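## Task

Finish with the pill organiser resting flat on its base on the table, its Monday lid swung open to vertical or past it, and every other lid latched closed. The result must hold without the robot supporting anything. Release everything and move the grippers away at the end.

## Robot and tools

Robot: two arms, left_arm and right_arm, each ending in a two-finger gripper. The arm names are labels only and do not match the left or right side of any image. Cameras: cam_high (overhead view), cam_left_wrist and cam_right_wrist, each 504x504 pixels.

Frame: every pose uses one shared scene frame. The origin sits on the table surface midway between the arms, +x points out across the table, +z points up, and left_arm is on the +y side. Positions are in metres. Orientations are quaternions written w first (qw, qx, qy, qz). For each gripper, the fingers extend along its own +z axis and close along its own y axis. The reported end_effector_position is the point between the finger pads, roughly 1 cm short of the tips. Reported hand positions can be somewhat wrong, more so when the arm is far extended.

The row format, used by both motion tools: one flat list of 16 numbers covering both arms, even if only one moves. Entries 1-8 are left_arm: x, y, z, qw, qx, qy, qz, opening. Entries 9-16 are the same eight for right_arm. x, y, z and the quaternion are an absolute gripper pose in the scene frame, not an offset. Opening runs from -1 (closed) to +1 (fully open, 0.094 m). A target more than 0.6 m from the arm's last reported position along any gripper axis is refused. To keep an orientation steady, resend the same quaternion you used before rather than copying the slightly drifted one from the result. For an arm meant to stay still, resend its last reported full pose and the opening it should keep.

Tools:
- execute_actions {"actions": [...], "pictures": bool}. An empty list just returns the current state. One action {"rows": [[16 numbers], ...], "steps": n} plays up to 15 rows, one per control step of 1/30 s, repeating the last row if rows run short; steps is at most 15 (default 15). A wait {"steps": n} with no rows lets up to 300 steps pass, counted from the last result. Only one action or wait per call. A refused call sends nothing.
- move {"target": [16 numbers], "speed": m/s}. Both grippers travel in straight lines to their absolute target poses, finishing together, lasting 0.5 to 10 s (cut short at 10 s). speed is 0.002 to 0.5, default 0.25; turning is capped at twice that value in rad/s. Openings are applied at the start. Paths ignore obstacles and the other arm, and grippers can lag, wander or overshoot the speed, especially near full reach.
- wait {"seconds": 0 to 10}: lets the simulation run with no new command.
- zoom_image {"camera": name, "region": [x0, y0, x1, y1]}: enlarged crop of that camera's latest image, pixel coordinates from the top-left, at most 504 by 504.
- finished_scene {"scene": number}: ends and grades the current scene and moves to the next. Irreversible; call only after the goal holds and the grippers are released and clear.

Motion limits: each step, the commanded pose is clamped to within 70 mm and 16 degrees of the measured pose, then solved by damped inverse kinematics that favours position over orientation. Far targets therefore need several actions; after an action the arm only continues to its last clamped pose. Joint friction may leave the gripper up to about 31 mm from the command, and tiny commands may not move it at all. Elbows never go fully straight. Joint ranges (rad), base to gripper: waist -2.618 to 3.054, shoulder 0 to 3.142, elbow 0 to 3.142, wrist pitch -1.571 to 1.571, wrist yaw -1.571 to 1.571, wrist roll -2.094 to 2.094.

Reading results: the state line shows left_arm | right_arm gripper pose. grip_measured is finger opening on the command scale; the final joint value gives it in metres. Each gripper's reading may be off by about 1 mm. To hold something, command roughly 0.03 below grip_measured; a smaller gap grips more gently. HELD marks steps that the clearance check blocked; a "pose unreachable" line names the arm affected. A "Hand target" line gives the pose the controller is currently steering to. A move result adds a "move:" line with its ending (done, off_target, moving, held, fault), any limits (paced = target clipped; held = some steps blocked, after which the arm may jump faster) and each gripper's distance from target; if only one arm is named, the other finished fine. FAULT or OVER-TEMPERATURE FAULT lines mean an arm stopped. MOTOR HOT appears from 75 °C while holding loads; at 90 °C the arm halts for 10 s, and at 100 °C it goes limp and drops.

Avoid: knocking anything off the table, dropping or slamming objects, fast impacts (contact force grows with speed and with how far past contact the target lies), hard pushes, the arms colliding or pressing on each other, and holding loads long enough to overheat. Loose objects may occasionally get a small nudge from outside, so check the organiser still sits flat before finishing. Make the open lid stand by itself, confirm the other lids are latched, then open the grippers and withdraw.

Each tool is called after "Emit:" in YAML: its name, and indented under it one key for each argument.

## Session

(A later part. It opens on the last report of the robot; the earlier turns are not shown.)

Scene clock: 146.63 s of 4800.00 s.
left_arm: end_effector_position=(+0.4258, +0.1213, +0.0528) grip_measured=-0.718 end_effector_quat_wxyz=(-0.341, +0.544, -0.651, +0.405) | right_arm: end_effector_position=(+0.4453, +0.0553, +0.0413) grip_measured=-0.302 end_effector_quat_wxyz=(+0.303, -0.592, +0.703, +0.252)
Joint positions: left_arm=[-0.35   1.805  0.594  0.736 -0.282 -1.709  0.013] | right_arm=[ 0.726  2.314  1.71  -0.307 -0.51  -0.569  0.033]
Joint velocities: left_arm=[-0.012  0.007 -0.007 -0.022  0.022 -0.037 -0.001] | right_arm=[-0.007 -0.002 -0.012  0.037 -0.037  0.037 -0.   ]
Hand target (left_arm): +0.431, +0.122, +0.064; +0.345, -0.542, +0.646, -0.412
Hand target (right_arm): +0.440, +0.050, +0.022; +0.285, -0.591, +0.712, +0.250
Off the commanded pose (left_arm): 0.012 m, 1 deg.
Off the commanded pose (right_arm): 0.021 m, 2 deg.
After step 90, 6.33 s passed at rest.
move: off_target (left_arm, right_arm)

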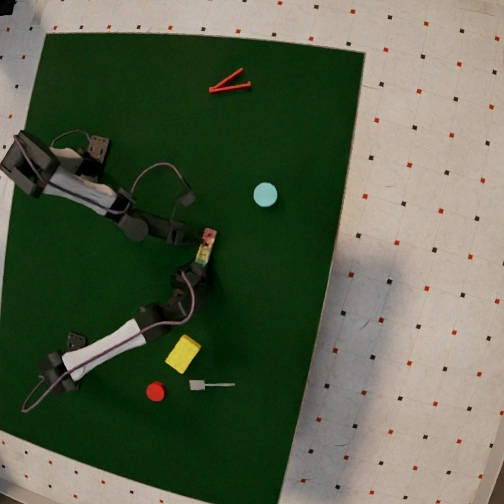

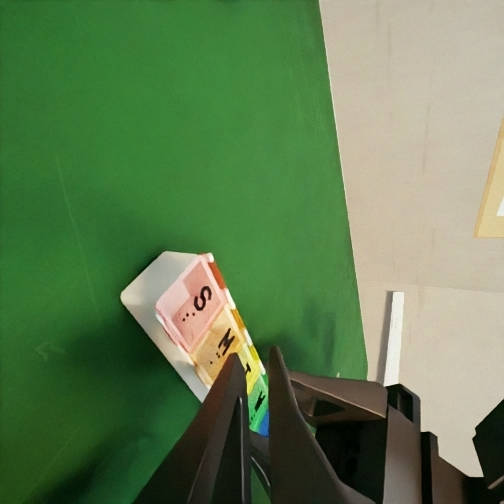

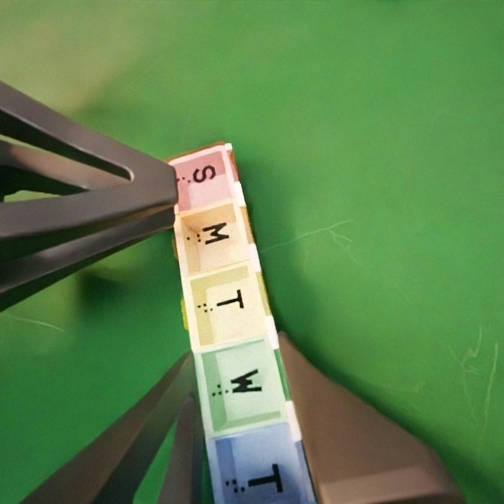

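Emit:
move:
  target: [0.400,0.119,0.055,0.345,-0.542,0.646,-0.412,-0.35, 0.440,0.05,0.022,0.285,-0.59,0.712,0.25,-0.36]
  speed: 0.08

Emit:
move:
  target: [0.402,0.118,0.020,0.345,-0.542,0.646,-0.412,-0.35, 0.440,0.05,0.022,0.285,-0.59,0.712,0.25,-0.36]
  speed: 0.05

Scene clock: 171.60 s of 4800.00 s.
left_arm: end_effector_position=(+0.4056, +0.1191, +0.0517) grip_measured=-0.353 end_effector_quat_wxyz=(-0.345, +0.542, -0.650, +0.407) | right_arm: end_effector_position=(+0.4453, +0.0553, +0.0413) grip_measured=-0.302 end_effector_quat_wxyz=(+0.303, -0.592, +0.703, +0.252)
Joint positions: left_arm=[-0.394  1.767  0.522  0.773 -0.325 -1.725  0.03 ] | right_arm=[ 0.726  2.314  1.71  -0.307 -0.51  -0.569  0.033]
Joint velocities: left_arm=[ 0.012 -0.002 -0.007 -0.095 -0.022 -0.007  0.   ] | right_arm=[-0.017 -0.007  0.002 -0.037  0.066 -0.007 -0.001]
Hand target (left_arm): +0.400, +0.119, +0.055; +0.345, -0.542, +0.646, -0.412
Hand target (right_arm): +0.440, +0.050, +0.022; +0.285, -0.591, +0.712, +0.250
Off the commanded pose (left_arm): 0.007 m, 1 deg.
Off the commanded pose (right_arm): 0.021 m, 2 deg.
After step 90, 21.13 s passed at rest.
move: off_target (right_arm)

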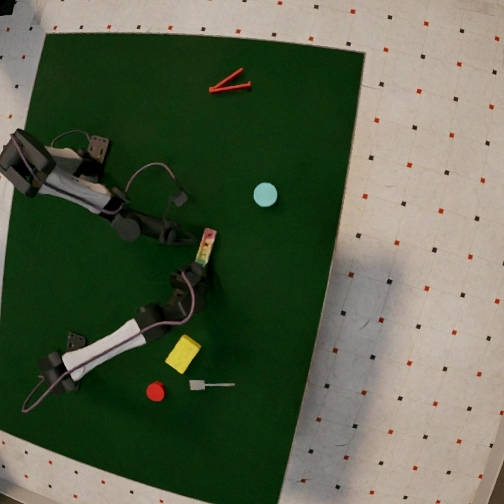

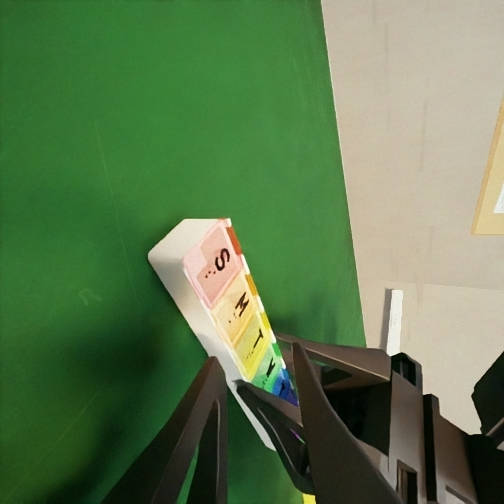

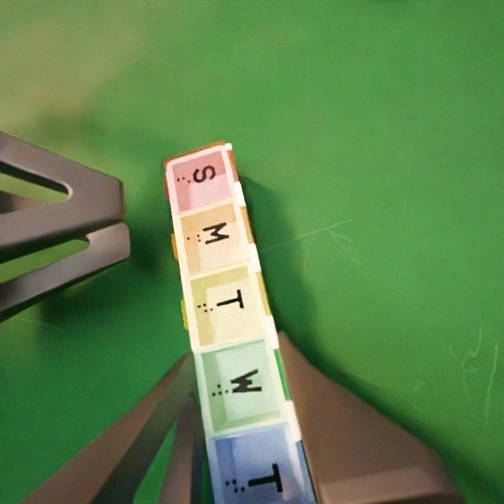

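Scene clock: 172.80 s of 4800.00 s.
left_arm: end_effector_position=(+0.4100, +0.1166, +0.0350) grip_measured=-0.353 end_effector_quat_wxyz=(-0.351, +0.538, -0.638, +0.425) | right_arm: end_effector_position=(+0.4453, +0.0553, +0.0413) grip_measured=-0.302 end_effector_quat_wxyz=(+0.303, -0.592, +0.703, +0.252)
Joint positions: left_arm=[-0.394  1.896  0.505  0.963 -0.325 -1.726  0.03 ] | right_arm=[ 0.726  2.314  1.71  -0.307 -0.51  -0.569  0.033]
Joint velocities: left_arm=[-0.017  0.012 -0.002 -0.066  0.037 -0.095  0.001] | right_arm=[ 0.002 -0.012  0.002  0.022  0.037 -0.007 -0.   ]
Hand target (left_arm): +0.402, +0.118, +0.021; +0.345, -0.542, +0.646, -0.412
Hand target (right_arm): +0.440, +0.050, +0.022; +0.285, -0.591, +0.712, +0.250
Off the commanded pose (left_arm): 0.017 m, 2 deg.
Off the commanded pose (right_arm): 0.021 m, 2 deg.
move: off_target (left_arm, right_arm)

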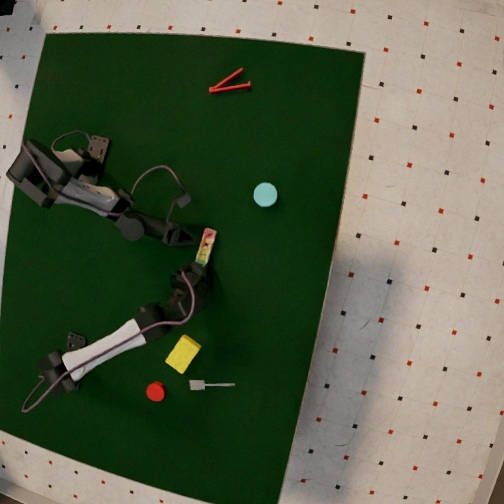

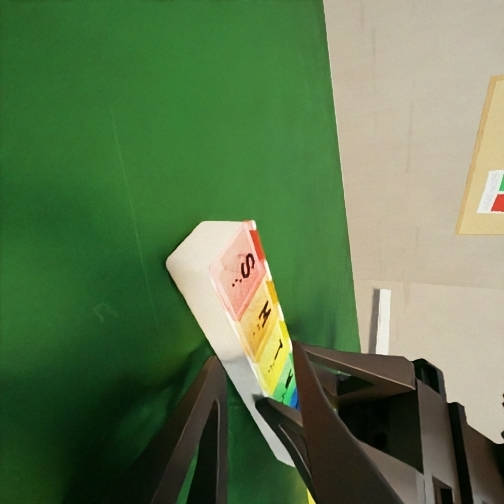

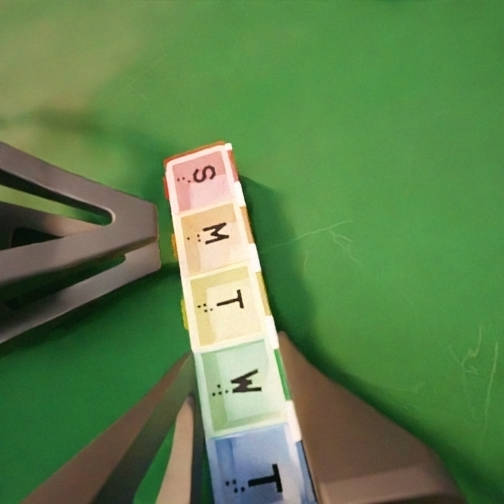

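Emit:
move:
  target: [0.418,0.119,0.021,0.345,-0.542,0.646,-0.412,-0.35, 0.440,0.05,0.022,0.285,-0.59,0.712,0.25,-0.36]
  speed: 0.02

Emit:
zoom_image:
  camera: "cam_right_wrist"
  region: [60,120,300,360]

Scene clock: 181.07 s of 4800.00 s.
left_arm: end_effector_position=(+0.4145, +0.1173, +0.0310) grip_measured=-0.353 end_effector_quat_wxyz=(-0.348, +0.540, -0.639, +0.423) | right_arm: end_effector_position=(+0.4453, +0.0553, +0.0413) grip_measured=-0.302 end_effector_quat_wxyz=(+0.303, -0.592, +0.703, +0.252)
Joint positions: left_arm=[-0.383  1.918  0.521  0.964 -0.313 -1.726  0.03 ] | right_arm=[ 0.726  2.314  1.71  -0.307 -0.51  -0.569  0.033]
Joint velocities: left_arm=[-0.002 -0.007 -0.012  0.051 -0.022  0.051  0.   ] | right_arm=[-0.007 -0.017  0.007  0.095 -0.066  0.037 -0.   ]
Hand target (left_arm): +0.418, +0.119, +0.021; +0.345, -0.542, +0.646, -0.412
Hand target (right_arm): +0.440, +0.050, +0.022; +0.285, -0.591, +0.712, +0.250
Off the commanded pose (left_arm): 0.011 m, 2 deg.
Off the commanded pose (right_arm): 0.021 m, 2 deg.
After step 90, 4.00 s passed at rest.
move: off_target (left_arm, right_arm)

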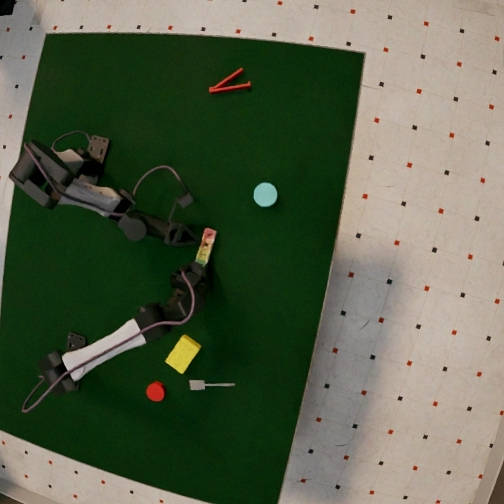

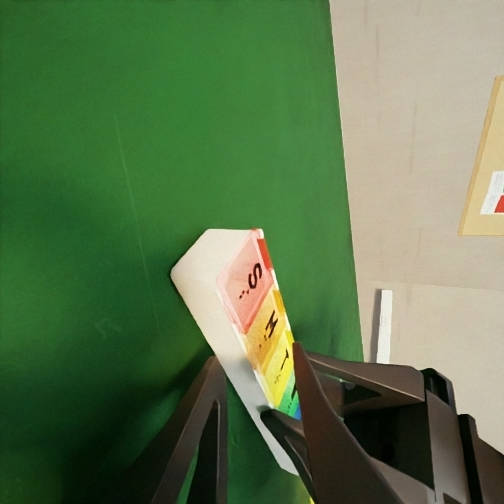

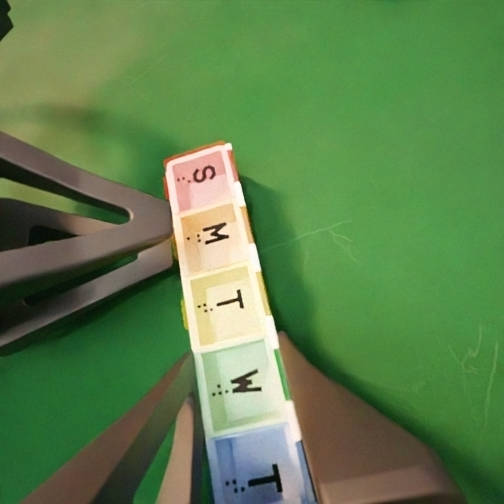

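Region (60, 120, 300, 360) of cam_right_wrist's 504x504 image, scaled by 2.100, with more detail than that image has.

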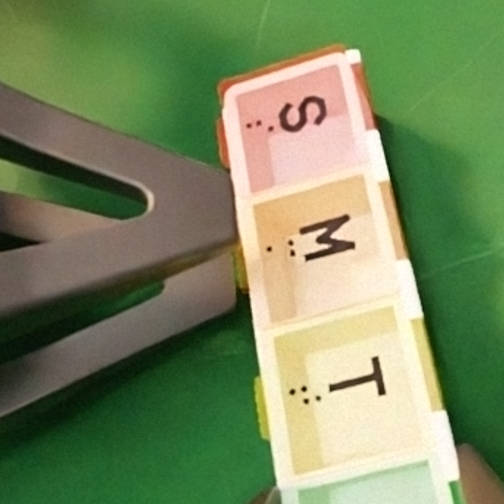

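Emit:
move:
  target: [0.427,0.120,0.025,0.345,-0.542,0.646,-0.412,-0.35, 0.440,0.05,0.022,0.285,-0.59,0.712,0.25,-0.36]
  speed: 0.02

Emit:
zoom_image:
  camera: "cam_right_wrist"
  region: [60,120,300,360]

Scene clock: 188.37 s of 4800.00 s.
left_arm: end_effector_position=(+0.4233, +0.1173, +0.0360) grip_measured=-0.353 end_effector_quat_wxyz=(-0.349, +0.538, -0.637, +0.427) | right_arm: end_effector_position=(+0.4464, +0.0553, +0.0414) grip_measured=-0.302 end_effector_quat_wxyz=(+0.305, -0.592, +0.703, +0.250)
Joint positions: left_arm=[-0.366  1.918  0.55   0.946 -0.295 -1.717  0.03 ] | right_arm=[ 0.726  2.314  1.71  -0.304 -0.505 -0.568  0.033]
Joint velocities: left_arm=[-0.007  0.002  0.007  0.022 -0.022 -0.125 -0.001] | right_arm=[-0.007 -0.007 -0.012 -0.051  0.022  0.051 -0.   ]
Hand target (left_arm): +0.426, +0.120, +0.025; +0.345, -0.542, +0.646, -0.412
Hand target (right_arm): +0.440, +0.050, +0.022; +0.285, -0.591, +0.712, +0.250
Off the commanded pose (left_arm): 0.012 m, 2 deg.
Off the commanded pose (right_arm): 0.021 m, 2 deg.
After step 90, 3.03 s passed at rest.
move: off_target (left_arm, right_arm)

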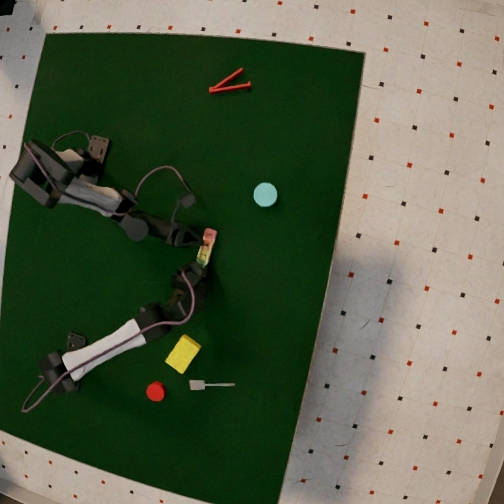

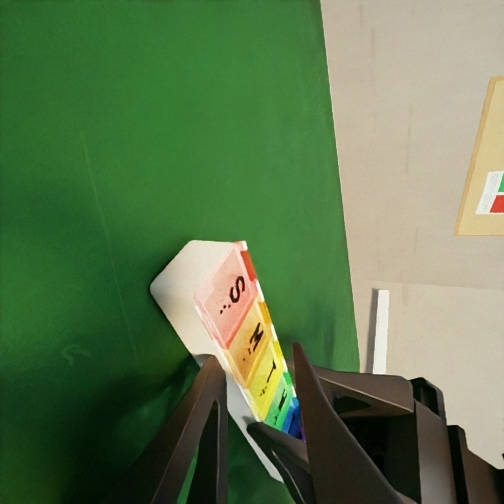

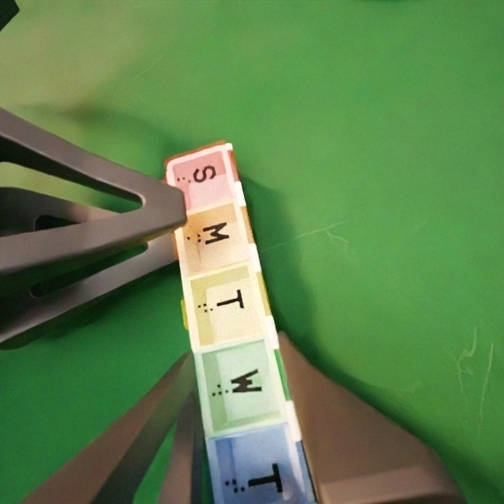

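Region (60, 120, 300, 360) of cam_right_wrist's 504x504 image, scaled by 2.100, with more detail than that image has.

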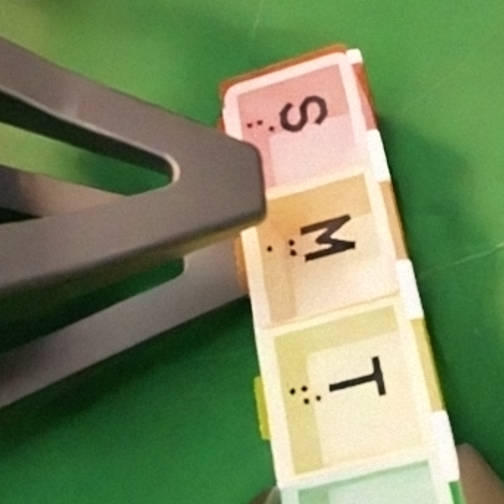

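Emit:
move:
  target: [0.432,0.119,0.030,0.345,-0.542,0.646,-0.412,-0.35, 0.440,0.05,0.022,0.285,-0.59,0.712,0.25,-0.36]
  speed: 0.02

Emit:
move:
  target: [0.432,0.119,0.030,0.345,-0.542,0.646,-0.412,-0.72, 0.440,0.05,0.022,0.285,-0.59,0.712,0.25,-0.36]
  speed: 0.02

Emit:
zoom_image:
  camera: "cam_right_wrist"
  region: [60,120,300,360]

Scene clock: 195.87 s of 4800.00 s.
left_arm: end_effector_position=(+0.4268, +0.1169, +0.0348) grip_measured=-0.352 end_effector_quat_wxyz=(-0.347, +0.540, -0.642, +0.420) | right_arm: end_effector_position=(+0.4488, +0.0550, +0.0416) grip_measured=-0.302 end_effector_quat_wxyz=(+0.308, -0.590, +0.705, +0.245)
Joint positions: left_arm=[-0.361  1.918  0.571  0.908 -0.292 -1.715  0.03 ] | right_arm=[ 0.726  2.314  1.71  -0.297 -0.495 -0.566  0.033]
Joint velocities: left_arm=[0.002 0.017 0.007 0.007 0.037 0.022 0.001] | right_arm=[-0.007 -0.007 -0.007 -0.037  0.051 -0.11   0.   ]
Hand target (left_arm): +0.432, +0.119, +0.030; +0.345, -0.542, +0.646, -0.412
Hand target (right_arm): +0.440, +0.050, +0.022; +0.285, -0.590, +0.713, +0.250
Off the commanded pose (left_arm): 0.007 m, 1 deg.
Off the commanded pose (right_arm): 0.022 m, 3 deg.
After step 90, 3.20 s passed at rest.
move: off_target (right_arm)

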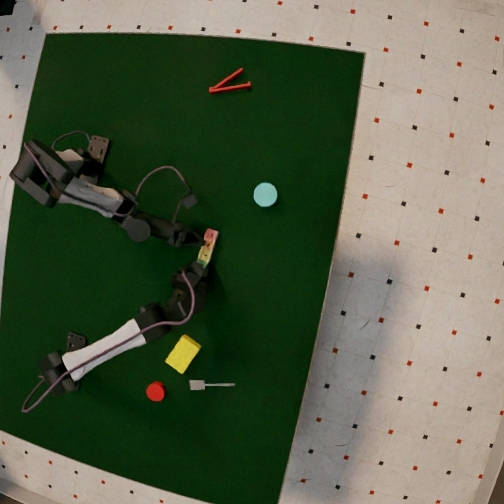

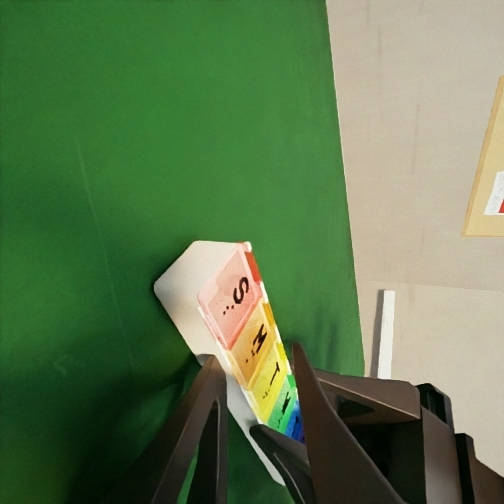

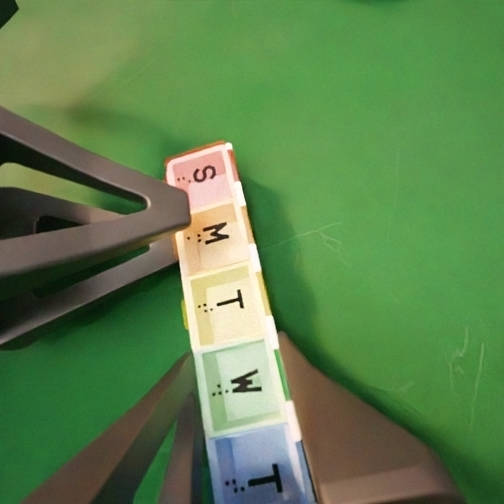

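Scene clock: 197.33 s of 4800.00 s.
left_arm: end_effector_position=(+0.4256, +0.1175, +0.0319) grip_measured=-0.718 end_effector_quat_wxyz=(-0.344, +0.541, -0.645, +0.415) | right_arm: end_effector_position=(+0.4510, +0.0551, +0.0426) grip_measured=-0.302 end_effector_quat_wxyz=(+0.312, -0.589, +0.705, +0.243)
Joint positions: left_arm=[-0.361  1.918  0.571  0.895 -0.291 -1.714  0.013] | right_arm=[ 0.725  2.314  1.71  -0.289 -0.491 -0.564  0.033]
Joint velocities: left_arm=[-0.007 -0.002  0.007  0.095  0.007  0.081  0.001] | right_arm=[-0.012 -0.022 -0.002 -0.051 -0.022  0.066  0.001]
Hand target (left_arm): +0.432, +0.119, +0.030; +0.345, -0.542, +0.646, -0.412
Hand target (right_arm): +0.440, +0.050, +0.022; +0.285, -0.590, +0.713, +0.250
Off the commanded pose (left_arm): 0.007 m, 0 deg.
Off the commanded pose (right_arm): 0.024 m, 3 deg.
move: off_target (right_arm)

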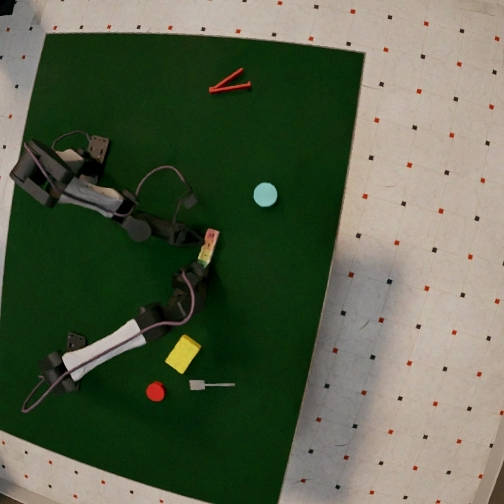

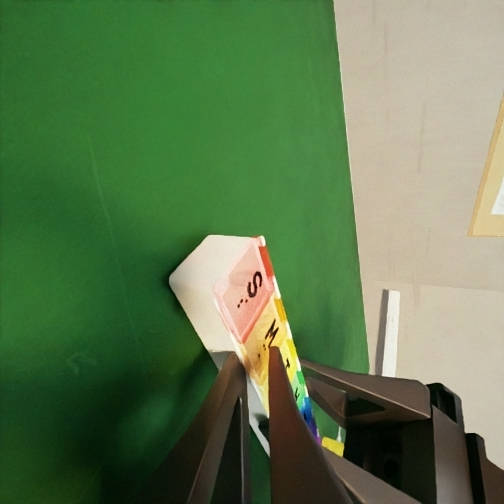

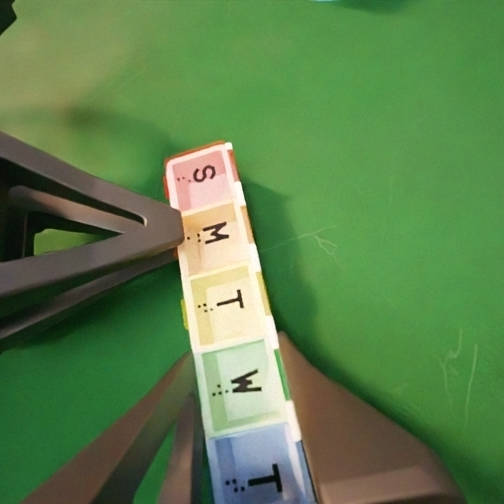

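Region (60, 120, 300, 360) of cam_right_wrist's 504x504 image, scaled by 2.100, with more detail than that image has.

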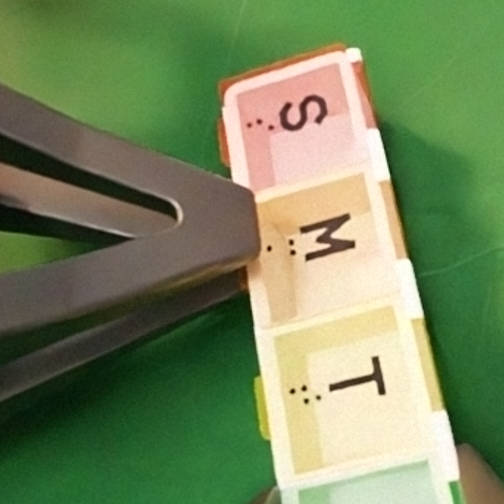

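Emit:
move:
  target: [0.436,0.119,0.042,0.345,-0.542,0.646,-0.412,-0.72, 0.440,0.05,0.022,0.285,-0.59,0.712,0.25,-0.36]
  speed: 0.02

Emit:
zoom_image:
  camera: "cam_right_wrist"
  region: [60,120,300,360]

Scene clock: 209.80 s of 4800.00 s.
left_arm: end_effector_position=(+0.4279, +0.1171, +0.0289) grip_measured=-0.718 end_effector_quat_wxyz=(-0.339, +0.543, -0.652, +0.406) | right_arm: end_effector_position=(+0.4522, +0.0547, +0.0420) grip_measured=-0.302 end_effector_quat_wxyz=(+0.313, -0.588, +0.706, +0.240)
Joint positions: left_arm=[-0.357  1.918  0.592  0.849 -0.283 -1.711  0.013] | right_arm=[ 0.725  2.314  1.71  -0.287 -0.484 -0.563  0.033]
Joint velocities: left_arm=[ 0.007  0.017  0.017  0.037 -0.051 -0.037  0.002] | right_arm=[-0.027 -0.002  0.007  0.037 -0.022 -0.022  0.001]
Hand target (left_arm): +0.436, +0.119, +0.042; +0.345, -0.542, +0.646, -0.412
Hand target (right_arm): +0.440, +0.050, +0.022; +0.285, -0.590, +0.713, +0.250
Off the commanded pose (left_arm): 0.016 m, 1 deg.
Off the commanded pose (right_arm): 0.024 m, 3 deg.
After step 90, 7.77 s passed at rest.
move: off_target (left_arm, right_arm)

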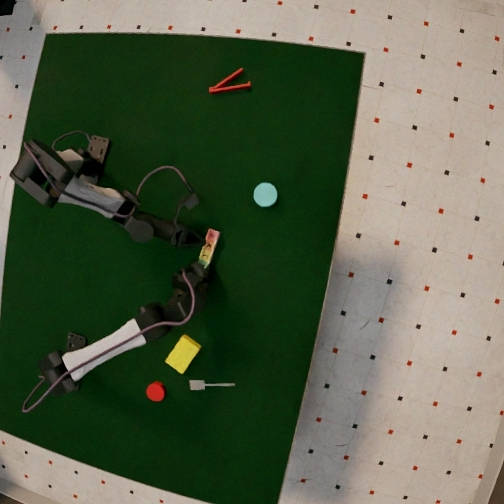

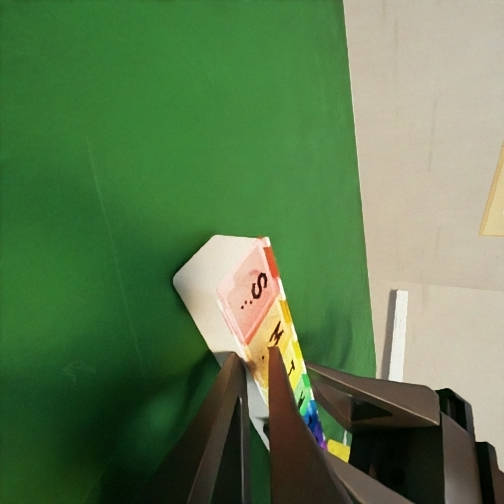

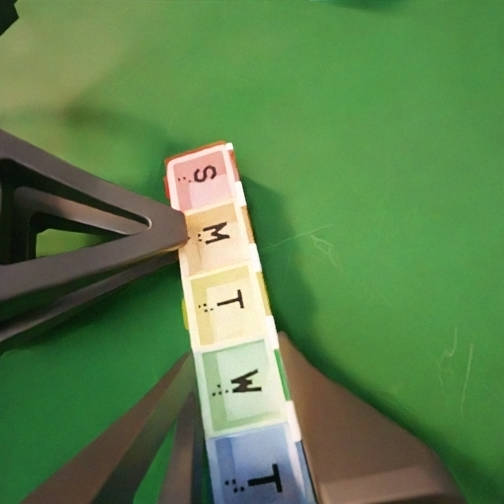

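Region (60, 120, 300, 360) of cam_right_wrist's 504x504 image, scaled by 2.100, with more detail than that image has.

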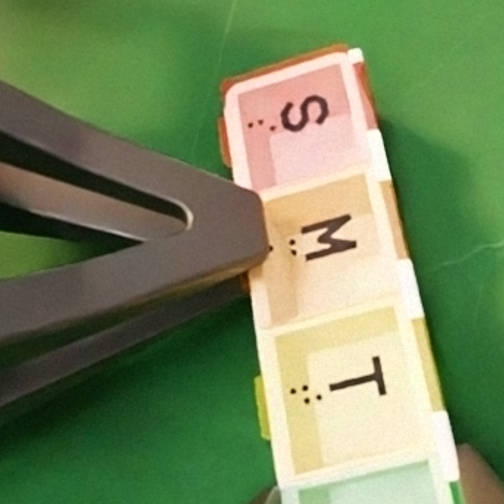

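Emit:
move:
  target: [0.433,0.119,0.052,0.345,-0.542,0.646,-0.412,-0.72, 0.440,0.05,0.022,0.285,-0.59,0.712,0.25,-0.36]
  speed: 0.015

Emit:
zoom_image:
  camera: "cam_right_wrist"
  region: [60,120,300,360]

Scene clock: 226.67 s of 4800.00 s.
left_arm: end_effector_position=(+0.4243, +0.1190, +0.0340) grip_measured=-0.718 end_effector_quat_wxyz=(-0.336, +0.545, -0.658, +0.396) | right_arm: end_effector_position=(+0.4500, +0.0563, +0.0433) grip_measured=-0.302 end_effector_quat_wxyz=(+0.313, -0.589, +0.703, +0.248)
Joint positions: left_arm=[-0.357  1.87   0.593  0.776 -0.283 -1.711  0.013] | right_arm=[ 0.725  2.314  1.71  -0.286 -0.501 -0.562  0.033]
Joint velocities: left_arm=[ 0.007 -0.022 -0.012 -0.022  0.007  0.095  0.   ] | right_arm=[ 0.002  0.012  0.002  0.066  0.037 -0.037 -0.   ]
Hand target (left_arm): +0.433, +0.119, +0.052; +0.345, -0.542, +0.646, -0.412
Hand target (right_arm): +0.440, +0.050, +0.022; +0.285, -0.591, +0.712, +0.250
Off the commanded pose (left_arm): 0.020 m, 3 deg.
Off the commanded pose (right_arm): 0.024 m, 3 deg.
After step 90, 11.60 s passed at rest.
move: off_target (left_arm, right_arm)

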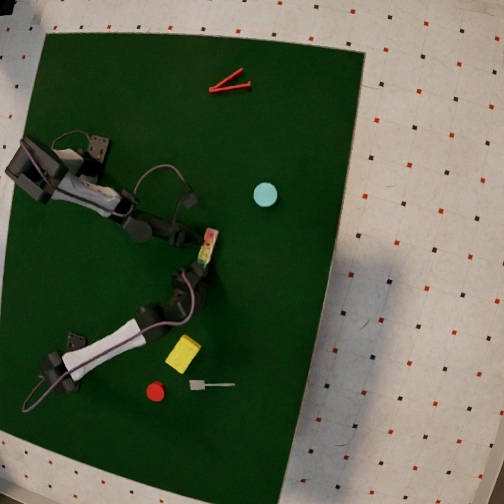

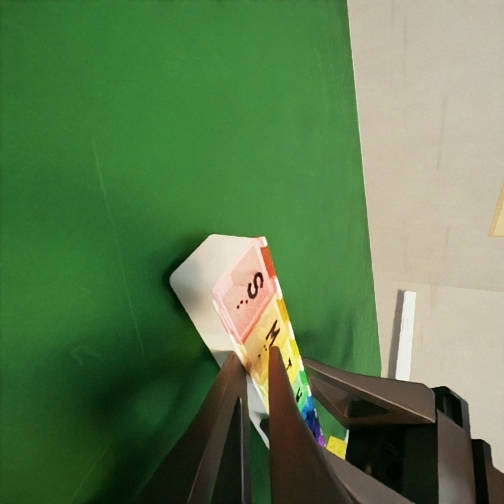

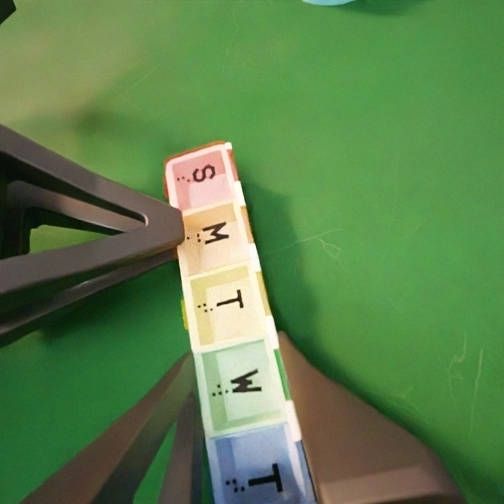

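Region (60, 120, 300, 360) of cam_right_wrist's 504x504 image, scaled by 2.100, with more detail than that image has.

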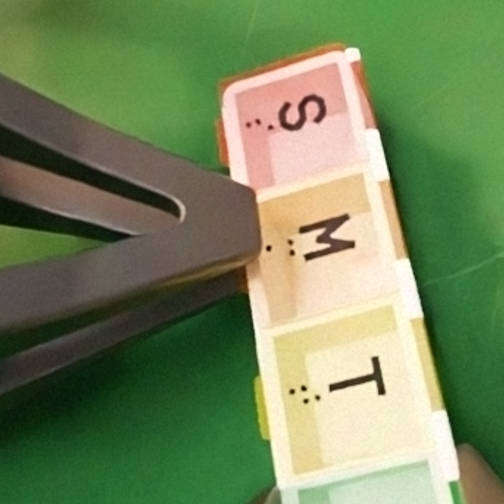

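Emit:
move:
  target: [0.437,0.119,0.050,0.345,-0.542,0.646,-0.412,-0.35, 0.440,0.05,0.022,0.285,-0.59,0.712,0.25,-0.36]
  speed: 0.015

Emit:
zoom_image:
  camera: "cam_right_wrist"
  region: [60,120,300,360]

Scene clock: 237.40 s of 4800.00 s.
left_arm: end_effector_position=(+0.4281, +0.1174, +0.0380) grip_measured=-0.352 end_effector_quat_wxyz=(-0.336, +0.543, -0.656, +0.402) | right_arm: end_effector_position=(+0.4499, +0.0563, +0.0424) grip_measured=-0.302 end_effector_quat_wxyz=(+0.312, -0.589, +0.703, +0.248)
Joint positions: left_arm=[-0.354  1.87   0.605  0.776 -0.278 -1.71   0.03 ] | right_arm=[ 0.725  2.316  1.71  -0.286 -0.501 -0.562  0.033]
Joint velocities: left_arm=[ 0.012 -0.017  0.002  0.022 -0.007 -0.051  0.   ] | right_arm=[-0.012  0.002 -0.012 -0.007  0.022  0.037 -0.001]
Hand target (left_arm): +0.437, +0.119, +0.050; +0.345, -0.542, +0.646, -0.412
Hand target (right_arm): +0.440, +0.050, +0.022; +0.285, -0.591, +0.712, +0.250
Off the commanded pose (left_arm): 0.015 m, 2 deg.
Off the commanded pose (right_arm): 0.024 m, 3 deg.
After step 90, 5.57 s passed at rest.
move: off_target (left_arm, right_arm)

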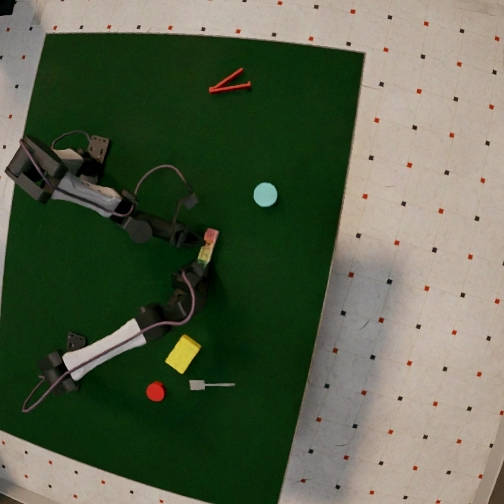

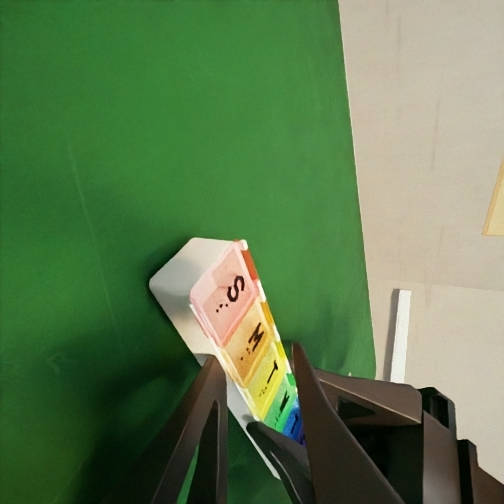

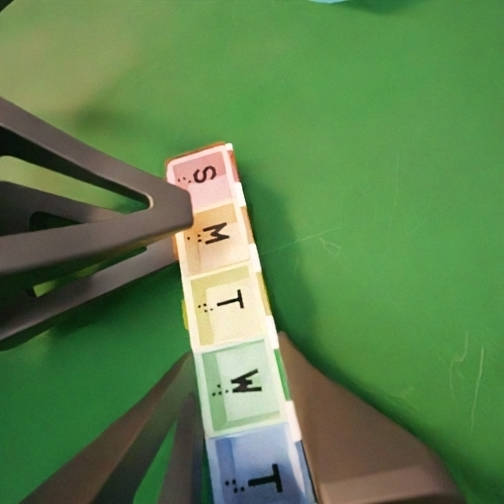

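Region (60, 120, 300, 360) of cam_right_wrist's 504x504 image, scaled by 2.100, with more detail than that image has.

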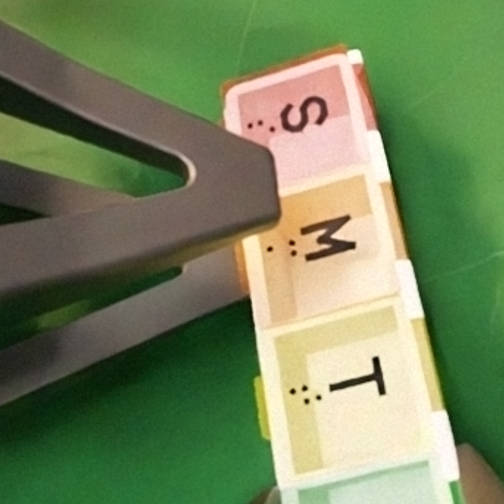

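Emit:
move:
  target: [0.438,0.119,0.057,0.345,-0.542,0.646,-0.412,-0.35, 0.440,0.05,0.022,0.285,-0.59,0.712,0.25,-0.36]
  speed: 0.015

Emit:
move:
  target: [0.438,0.119,0.057,0.345,-0.542,0.646,-0.412,-0.6, 0.440,0.05,0.022,0.285,-0.59,0.712,0.25,-0.36]
  speed: 0.015

Emit:
zoom_image:
  camera: "cam_right_wrist"
  region: [60,120,300,360]

Scene clock: 246.97 s of 4800.00 s.
left_arm: end_effector_position=(+0.4284, +0.1181, +0.0401) grip_measured=-0.352 end_effector_quat_wxyz=(-0.336, +0.544, -0.657, +0.399) | right_arm: end_effector_position=(+0.4500, +0.0563, +0.0425) grip_measured=-0.302 end_effector_quat_wxyz=(+0.312, -0.589, +0.703, +0.248)
Joint positions: left_arm=[-0.352  1.857  0.61   0.752 -0.277 -1.709  0.03 ] | right_arm=[ 0.725  2.316  1.71  -0.285 -0.501 -0.562  0.033]
Joint velocities: left_arm=[ 0.012 -0.007 -0.012  0.051 -0.022  0.022 -0.001] | right_arm=[-0.002  0.007 -0.017 -0.007 -0.051 -0.081  0.   ]
Hand target (left_arm): +0.438, +0.119, +0.057; +0.345, -0.542, +0.646, -0.412
Hand target (right_arm): +0.440, +0.050, +0.022; +0.285, -0.591, +0.712, +0.250
Off the commanded pose (left_arm): 0.020 m, 2 deg.
Off the commanded pose (right_arm): 0.024 m, 3 deg.
After step 90, 4.47 s passed at rest.
move: off_target (left_arm, right_arm)

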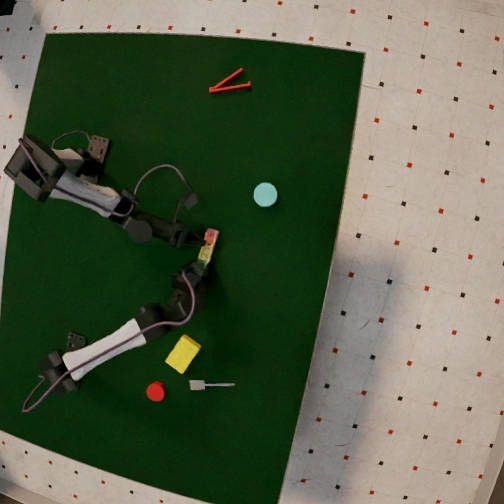

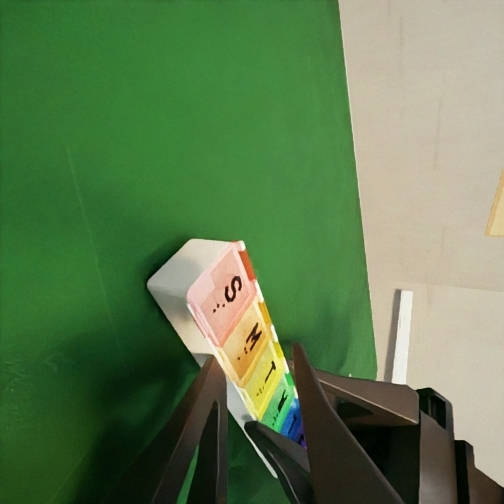

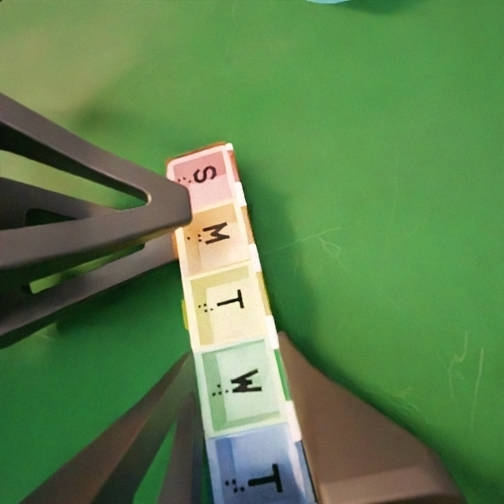

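Scene clock: 249.10 s of 4800.00 s.
left_arm: end_effector_position=(+0.4269, +0.1189, +0.0371) grip_measured=-0.597 end_effector_quat_wxyz=(-0.333, +0.546, -0.661, +0.393) | right_arm: end_effector_position=(+0.4511, +0.0568, +0.0438) grip_measured=-0.302 end_effector_quat_wxyz=(+0.315, -0.589, +0.702, +0.248)
Joint positions: left_arm=[-0.352  1.857  0.61   0.738 -0.277 -1.709  0.019] | right_arm=[ 0.725  2.315  1.71  -0.279 -0.501 -0.561  0.033]
Joint velocities: left_arm=[ 0.012  0.027 -0.002 -0.007  0.022  0.022 -0.   ] | right_arm=[ 0.002  0.002 -0.002 -0.051 -0.037 -0.051  0.001]
Hand target (left_arm): +0.438, +0.119, +0.057; +0.345, -0.542, +0.646, -0.412
Hand target (right_arm): +0.440, +0.050, +0.022; +0.285, -0.590, +0.712, +0.250
Off the commanded pose (left_arm): 0.023 m, 3 deg.
Off the commanded pose (right_arm): 0.025 m, 4 deg.
move: off_target (left_arm, right_arm)

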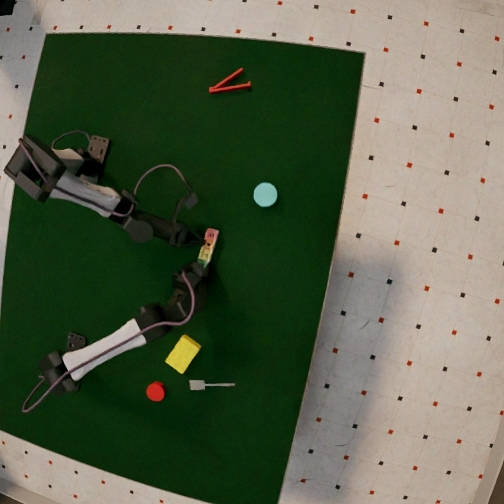

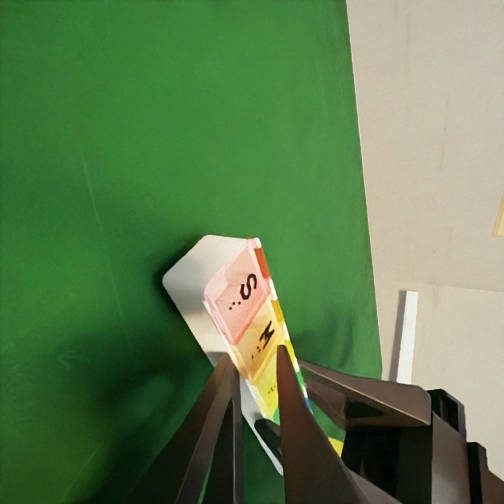

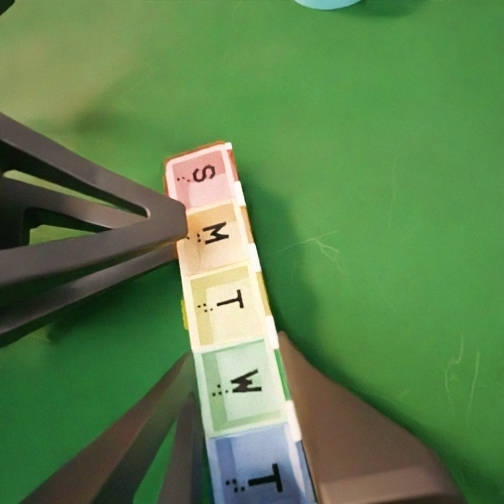

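Region (60, 120, 300, 360) of cam_right_wrist's 504x504 image, scaled by 2.100, with more detail than that image has.

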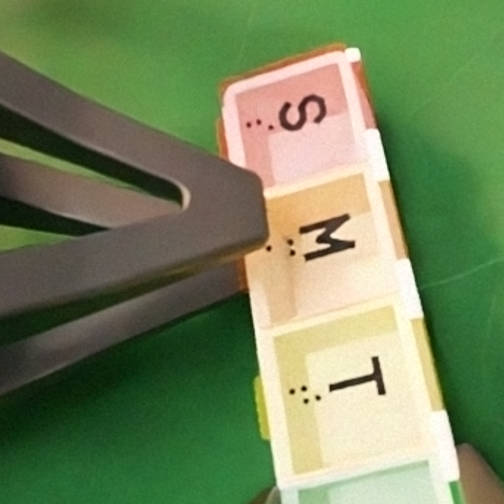

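Emit:
move:
  target: [0.438,0.119,0.066,0.345,-0.542,0.646,-0.412,-0.68, 0.440,0.05,0.012,0.285,-0.59,0.712,0.25,-0.36]
  speed: 0.015

Emit:
zoom_image:
  camera: "cam_right_wrist"
  region: [60,120,300,360]

Scene clock: 263.77 s of 4800.00 s.
left_arm: end_effector_position=(+0.4244, +0.1208, +0.0388) grip_measured=-0.677 end_effector_quat_wxyz=(-0.330, +0.548, -0.666, +0.384) | right_arm: end_effector_position=(+0.4502, +0.0587, +0.0437) grip_measured=-0.302 end_effector_quat_wxyz=(+0.319, -0.590, +0.697, +0.254)
Joint positions: left_arm=[-0.35   1.828  0.615  0.681 -0.277 -1.708  0.015] | right_arm=[ 0.725  2.317  1.703 -0.26  -0.514 -0.561  0.033]
Joint velocities: left_arm=[-0.017 -0.007 -0.002 -0.007 -0.051 -0.037  0.   ] | right_arm=[-0.002 -0.007  0.002  0.051  0.037  0.022  0.   ]
Hand target (left_arm): +0.437, +0.119, +0.066; +0.346, -0.542, +0.646, -0.412
Hand target (right_arm): +0.440, +0.050, +0.012; +0.285, -0.591, +0.712, +0.250
Off the commanded pose (left_arm): 0.030 m, 4 deg.
Off the commanded pose (right_arm): 0.034 m, 4 deg.
After step 90, 9.17 s passed at rest.
move: off_target (left_arm, right_arm)

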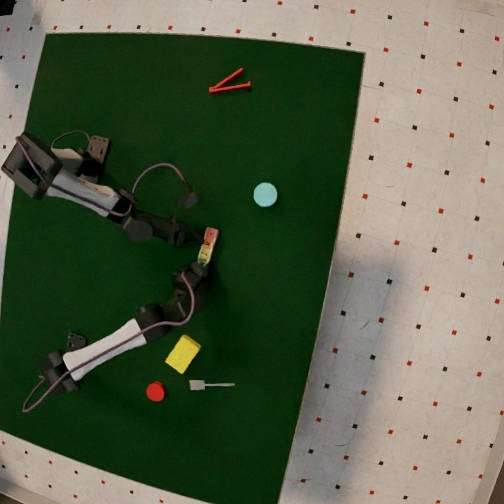

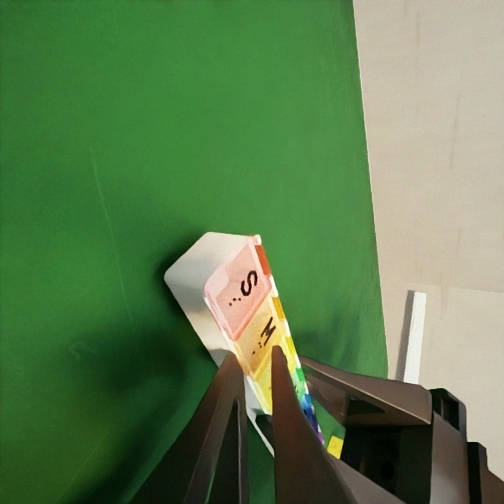

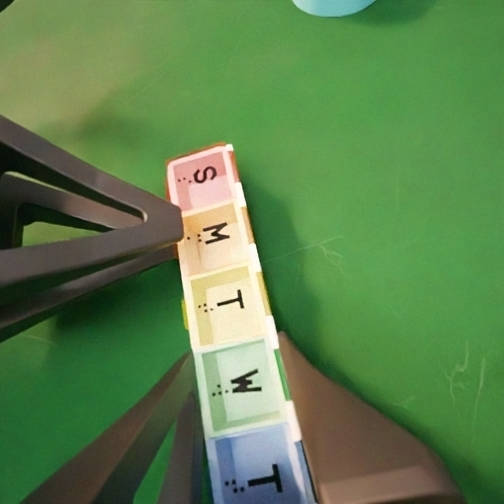

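Region (60, 120, 300, 360) of cam_right_wrist's 504x504 image, scaled by 2.100, with more detail than that image has.

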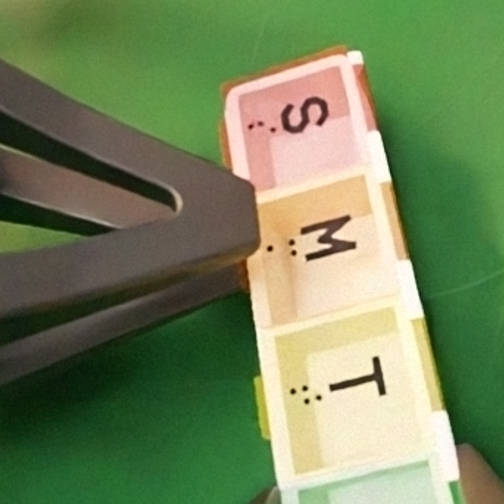

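Emit:
move:
  target: [0.446,0.119,0.074,0.345,-0.542,0.646,-0.412,-0.74, 0.434,0.05,0.004,0.285,-0.59,0.712,0.25,-0.36]
  speed: 0.02

Emit:
zoom_image:
  camera: "cam_right_wrist"
  region: [60,120,300,360]

Scene clock: 277.03 s of 4800.00 s.
left_arm: end_effector_position=(+0.4268, +0.1227, +0.0349) grip_measured=-0.737 end_effector_quat_wxyz=(-0.322, +0.551, -0.676, +0.368) | right_arm: end_effector_position=(+0.4524, +0.0605, +0.0414) grip_measured=-0.302 end_effector_quat_wxyz=(+0.334, -0.587, +0.693, +0.255)
Joint positions: left_arm=[-0.339  1.828  0.644  0.613 -0.264 -1.703  0.012] | right_arm=[ 0.725  2.317  1.671 -0.194 -0.515 -0.553  0.033]
Joint velocities: left_arm=[ 0.012 -0.007  0.007  0.007 -0.037 -0.051  0.   ] | right_arm=[-0.017 -0.002 -0.007  0.007 -0.022  0.007 -0.   ]
Hand target (left_arm): +0.444, +0.120, +0.074; +0.346, -0.542, +0.646, -0.412
Hand target (right_arm): +0.434, +0.050, +0.005; +0.285, -0.591, +0.712, +0.250
Off the commanded pose (left_arm): 0.044 m, 7 deg.
Off the commanded pose (right_arm): 0.043 m, 6 deg.
After step 90, 7.87 s passed at rest.
move: off_target (left_arm, right_arm)

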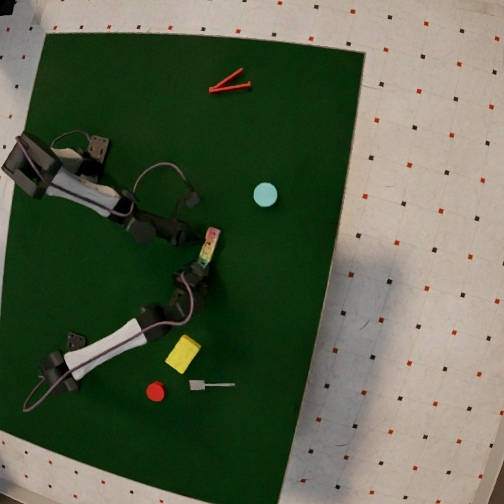

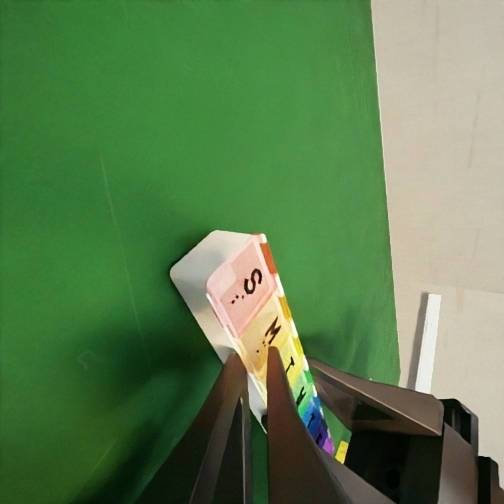

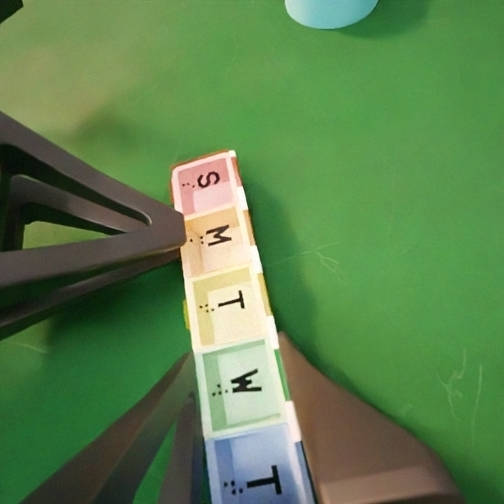

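Region (60, 120, 300, 360) of cam_right_wrist's 504x504 image, scaled by 2.100, with more detail than that image has.

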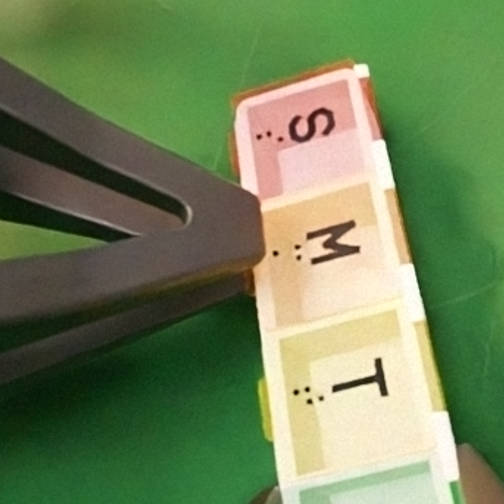

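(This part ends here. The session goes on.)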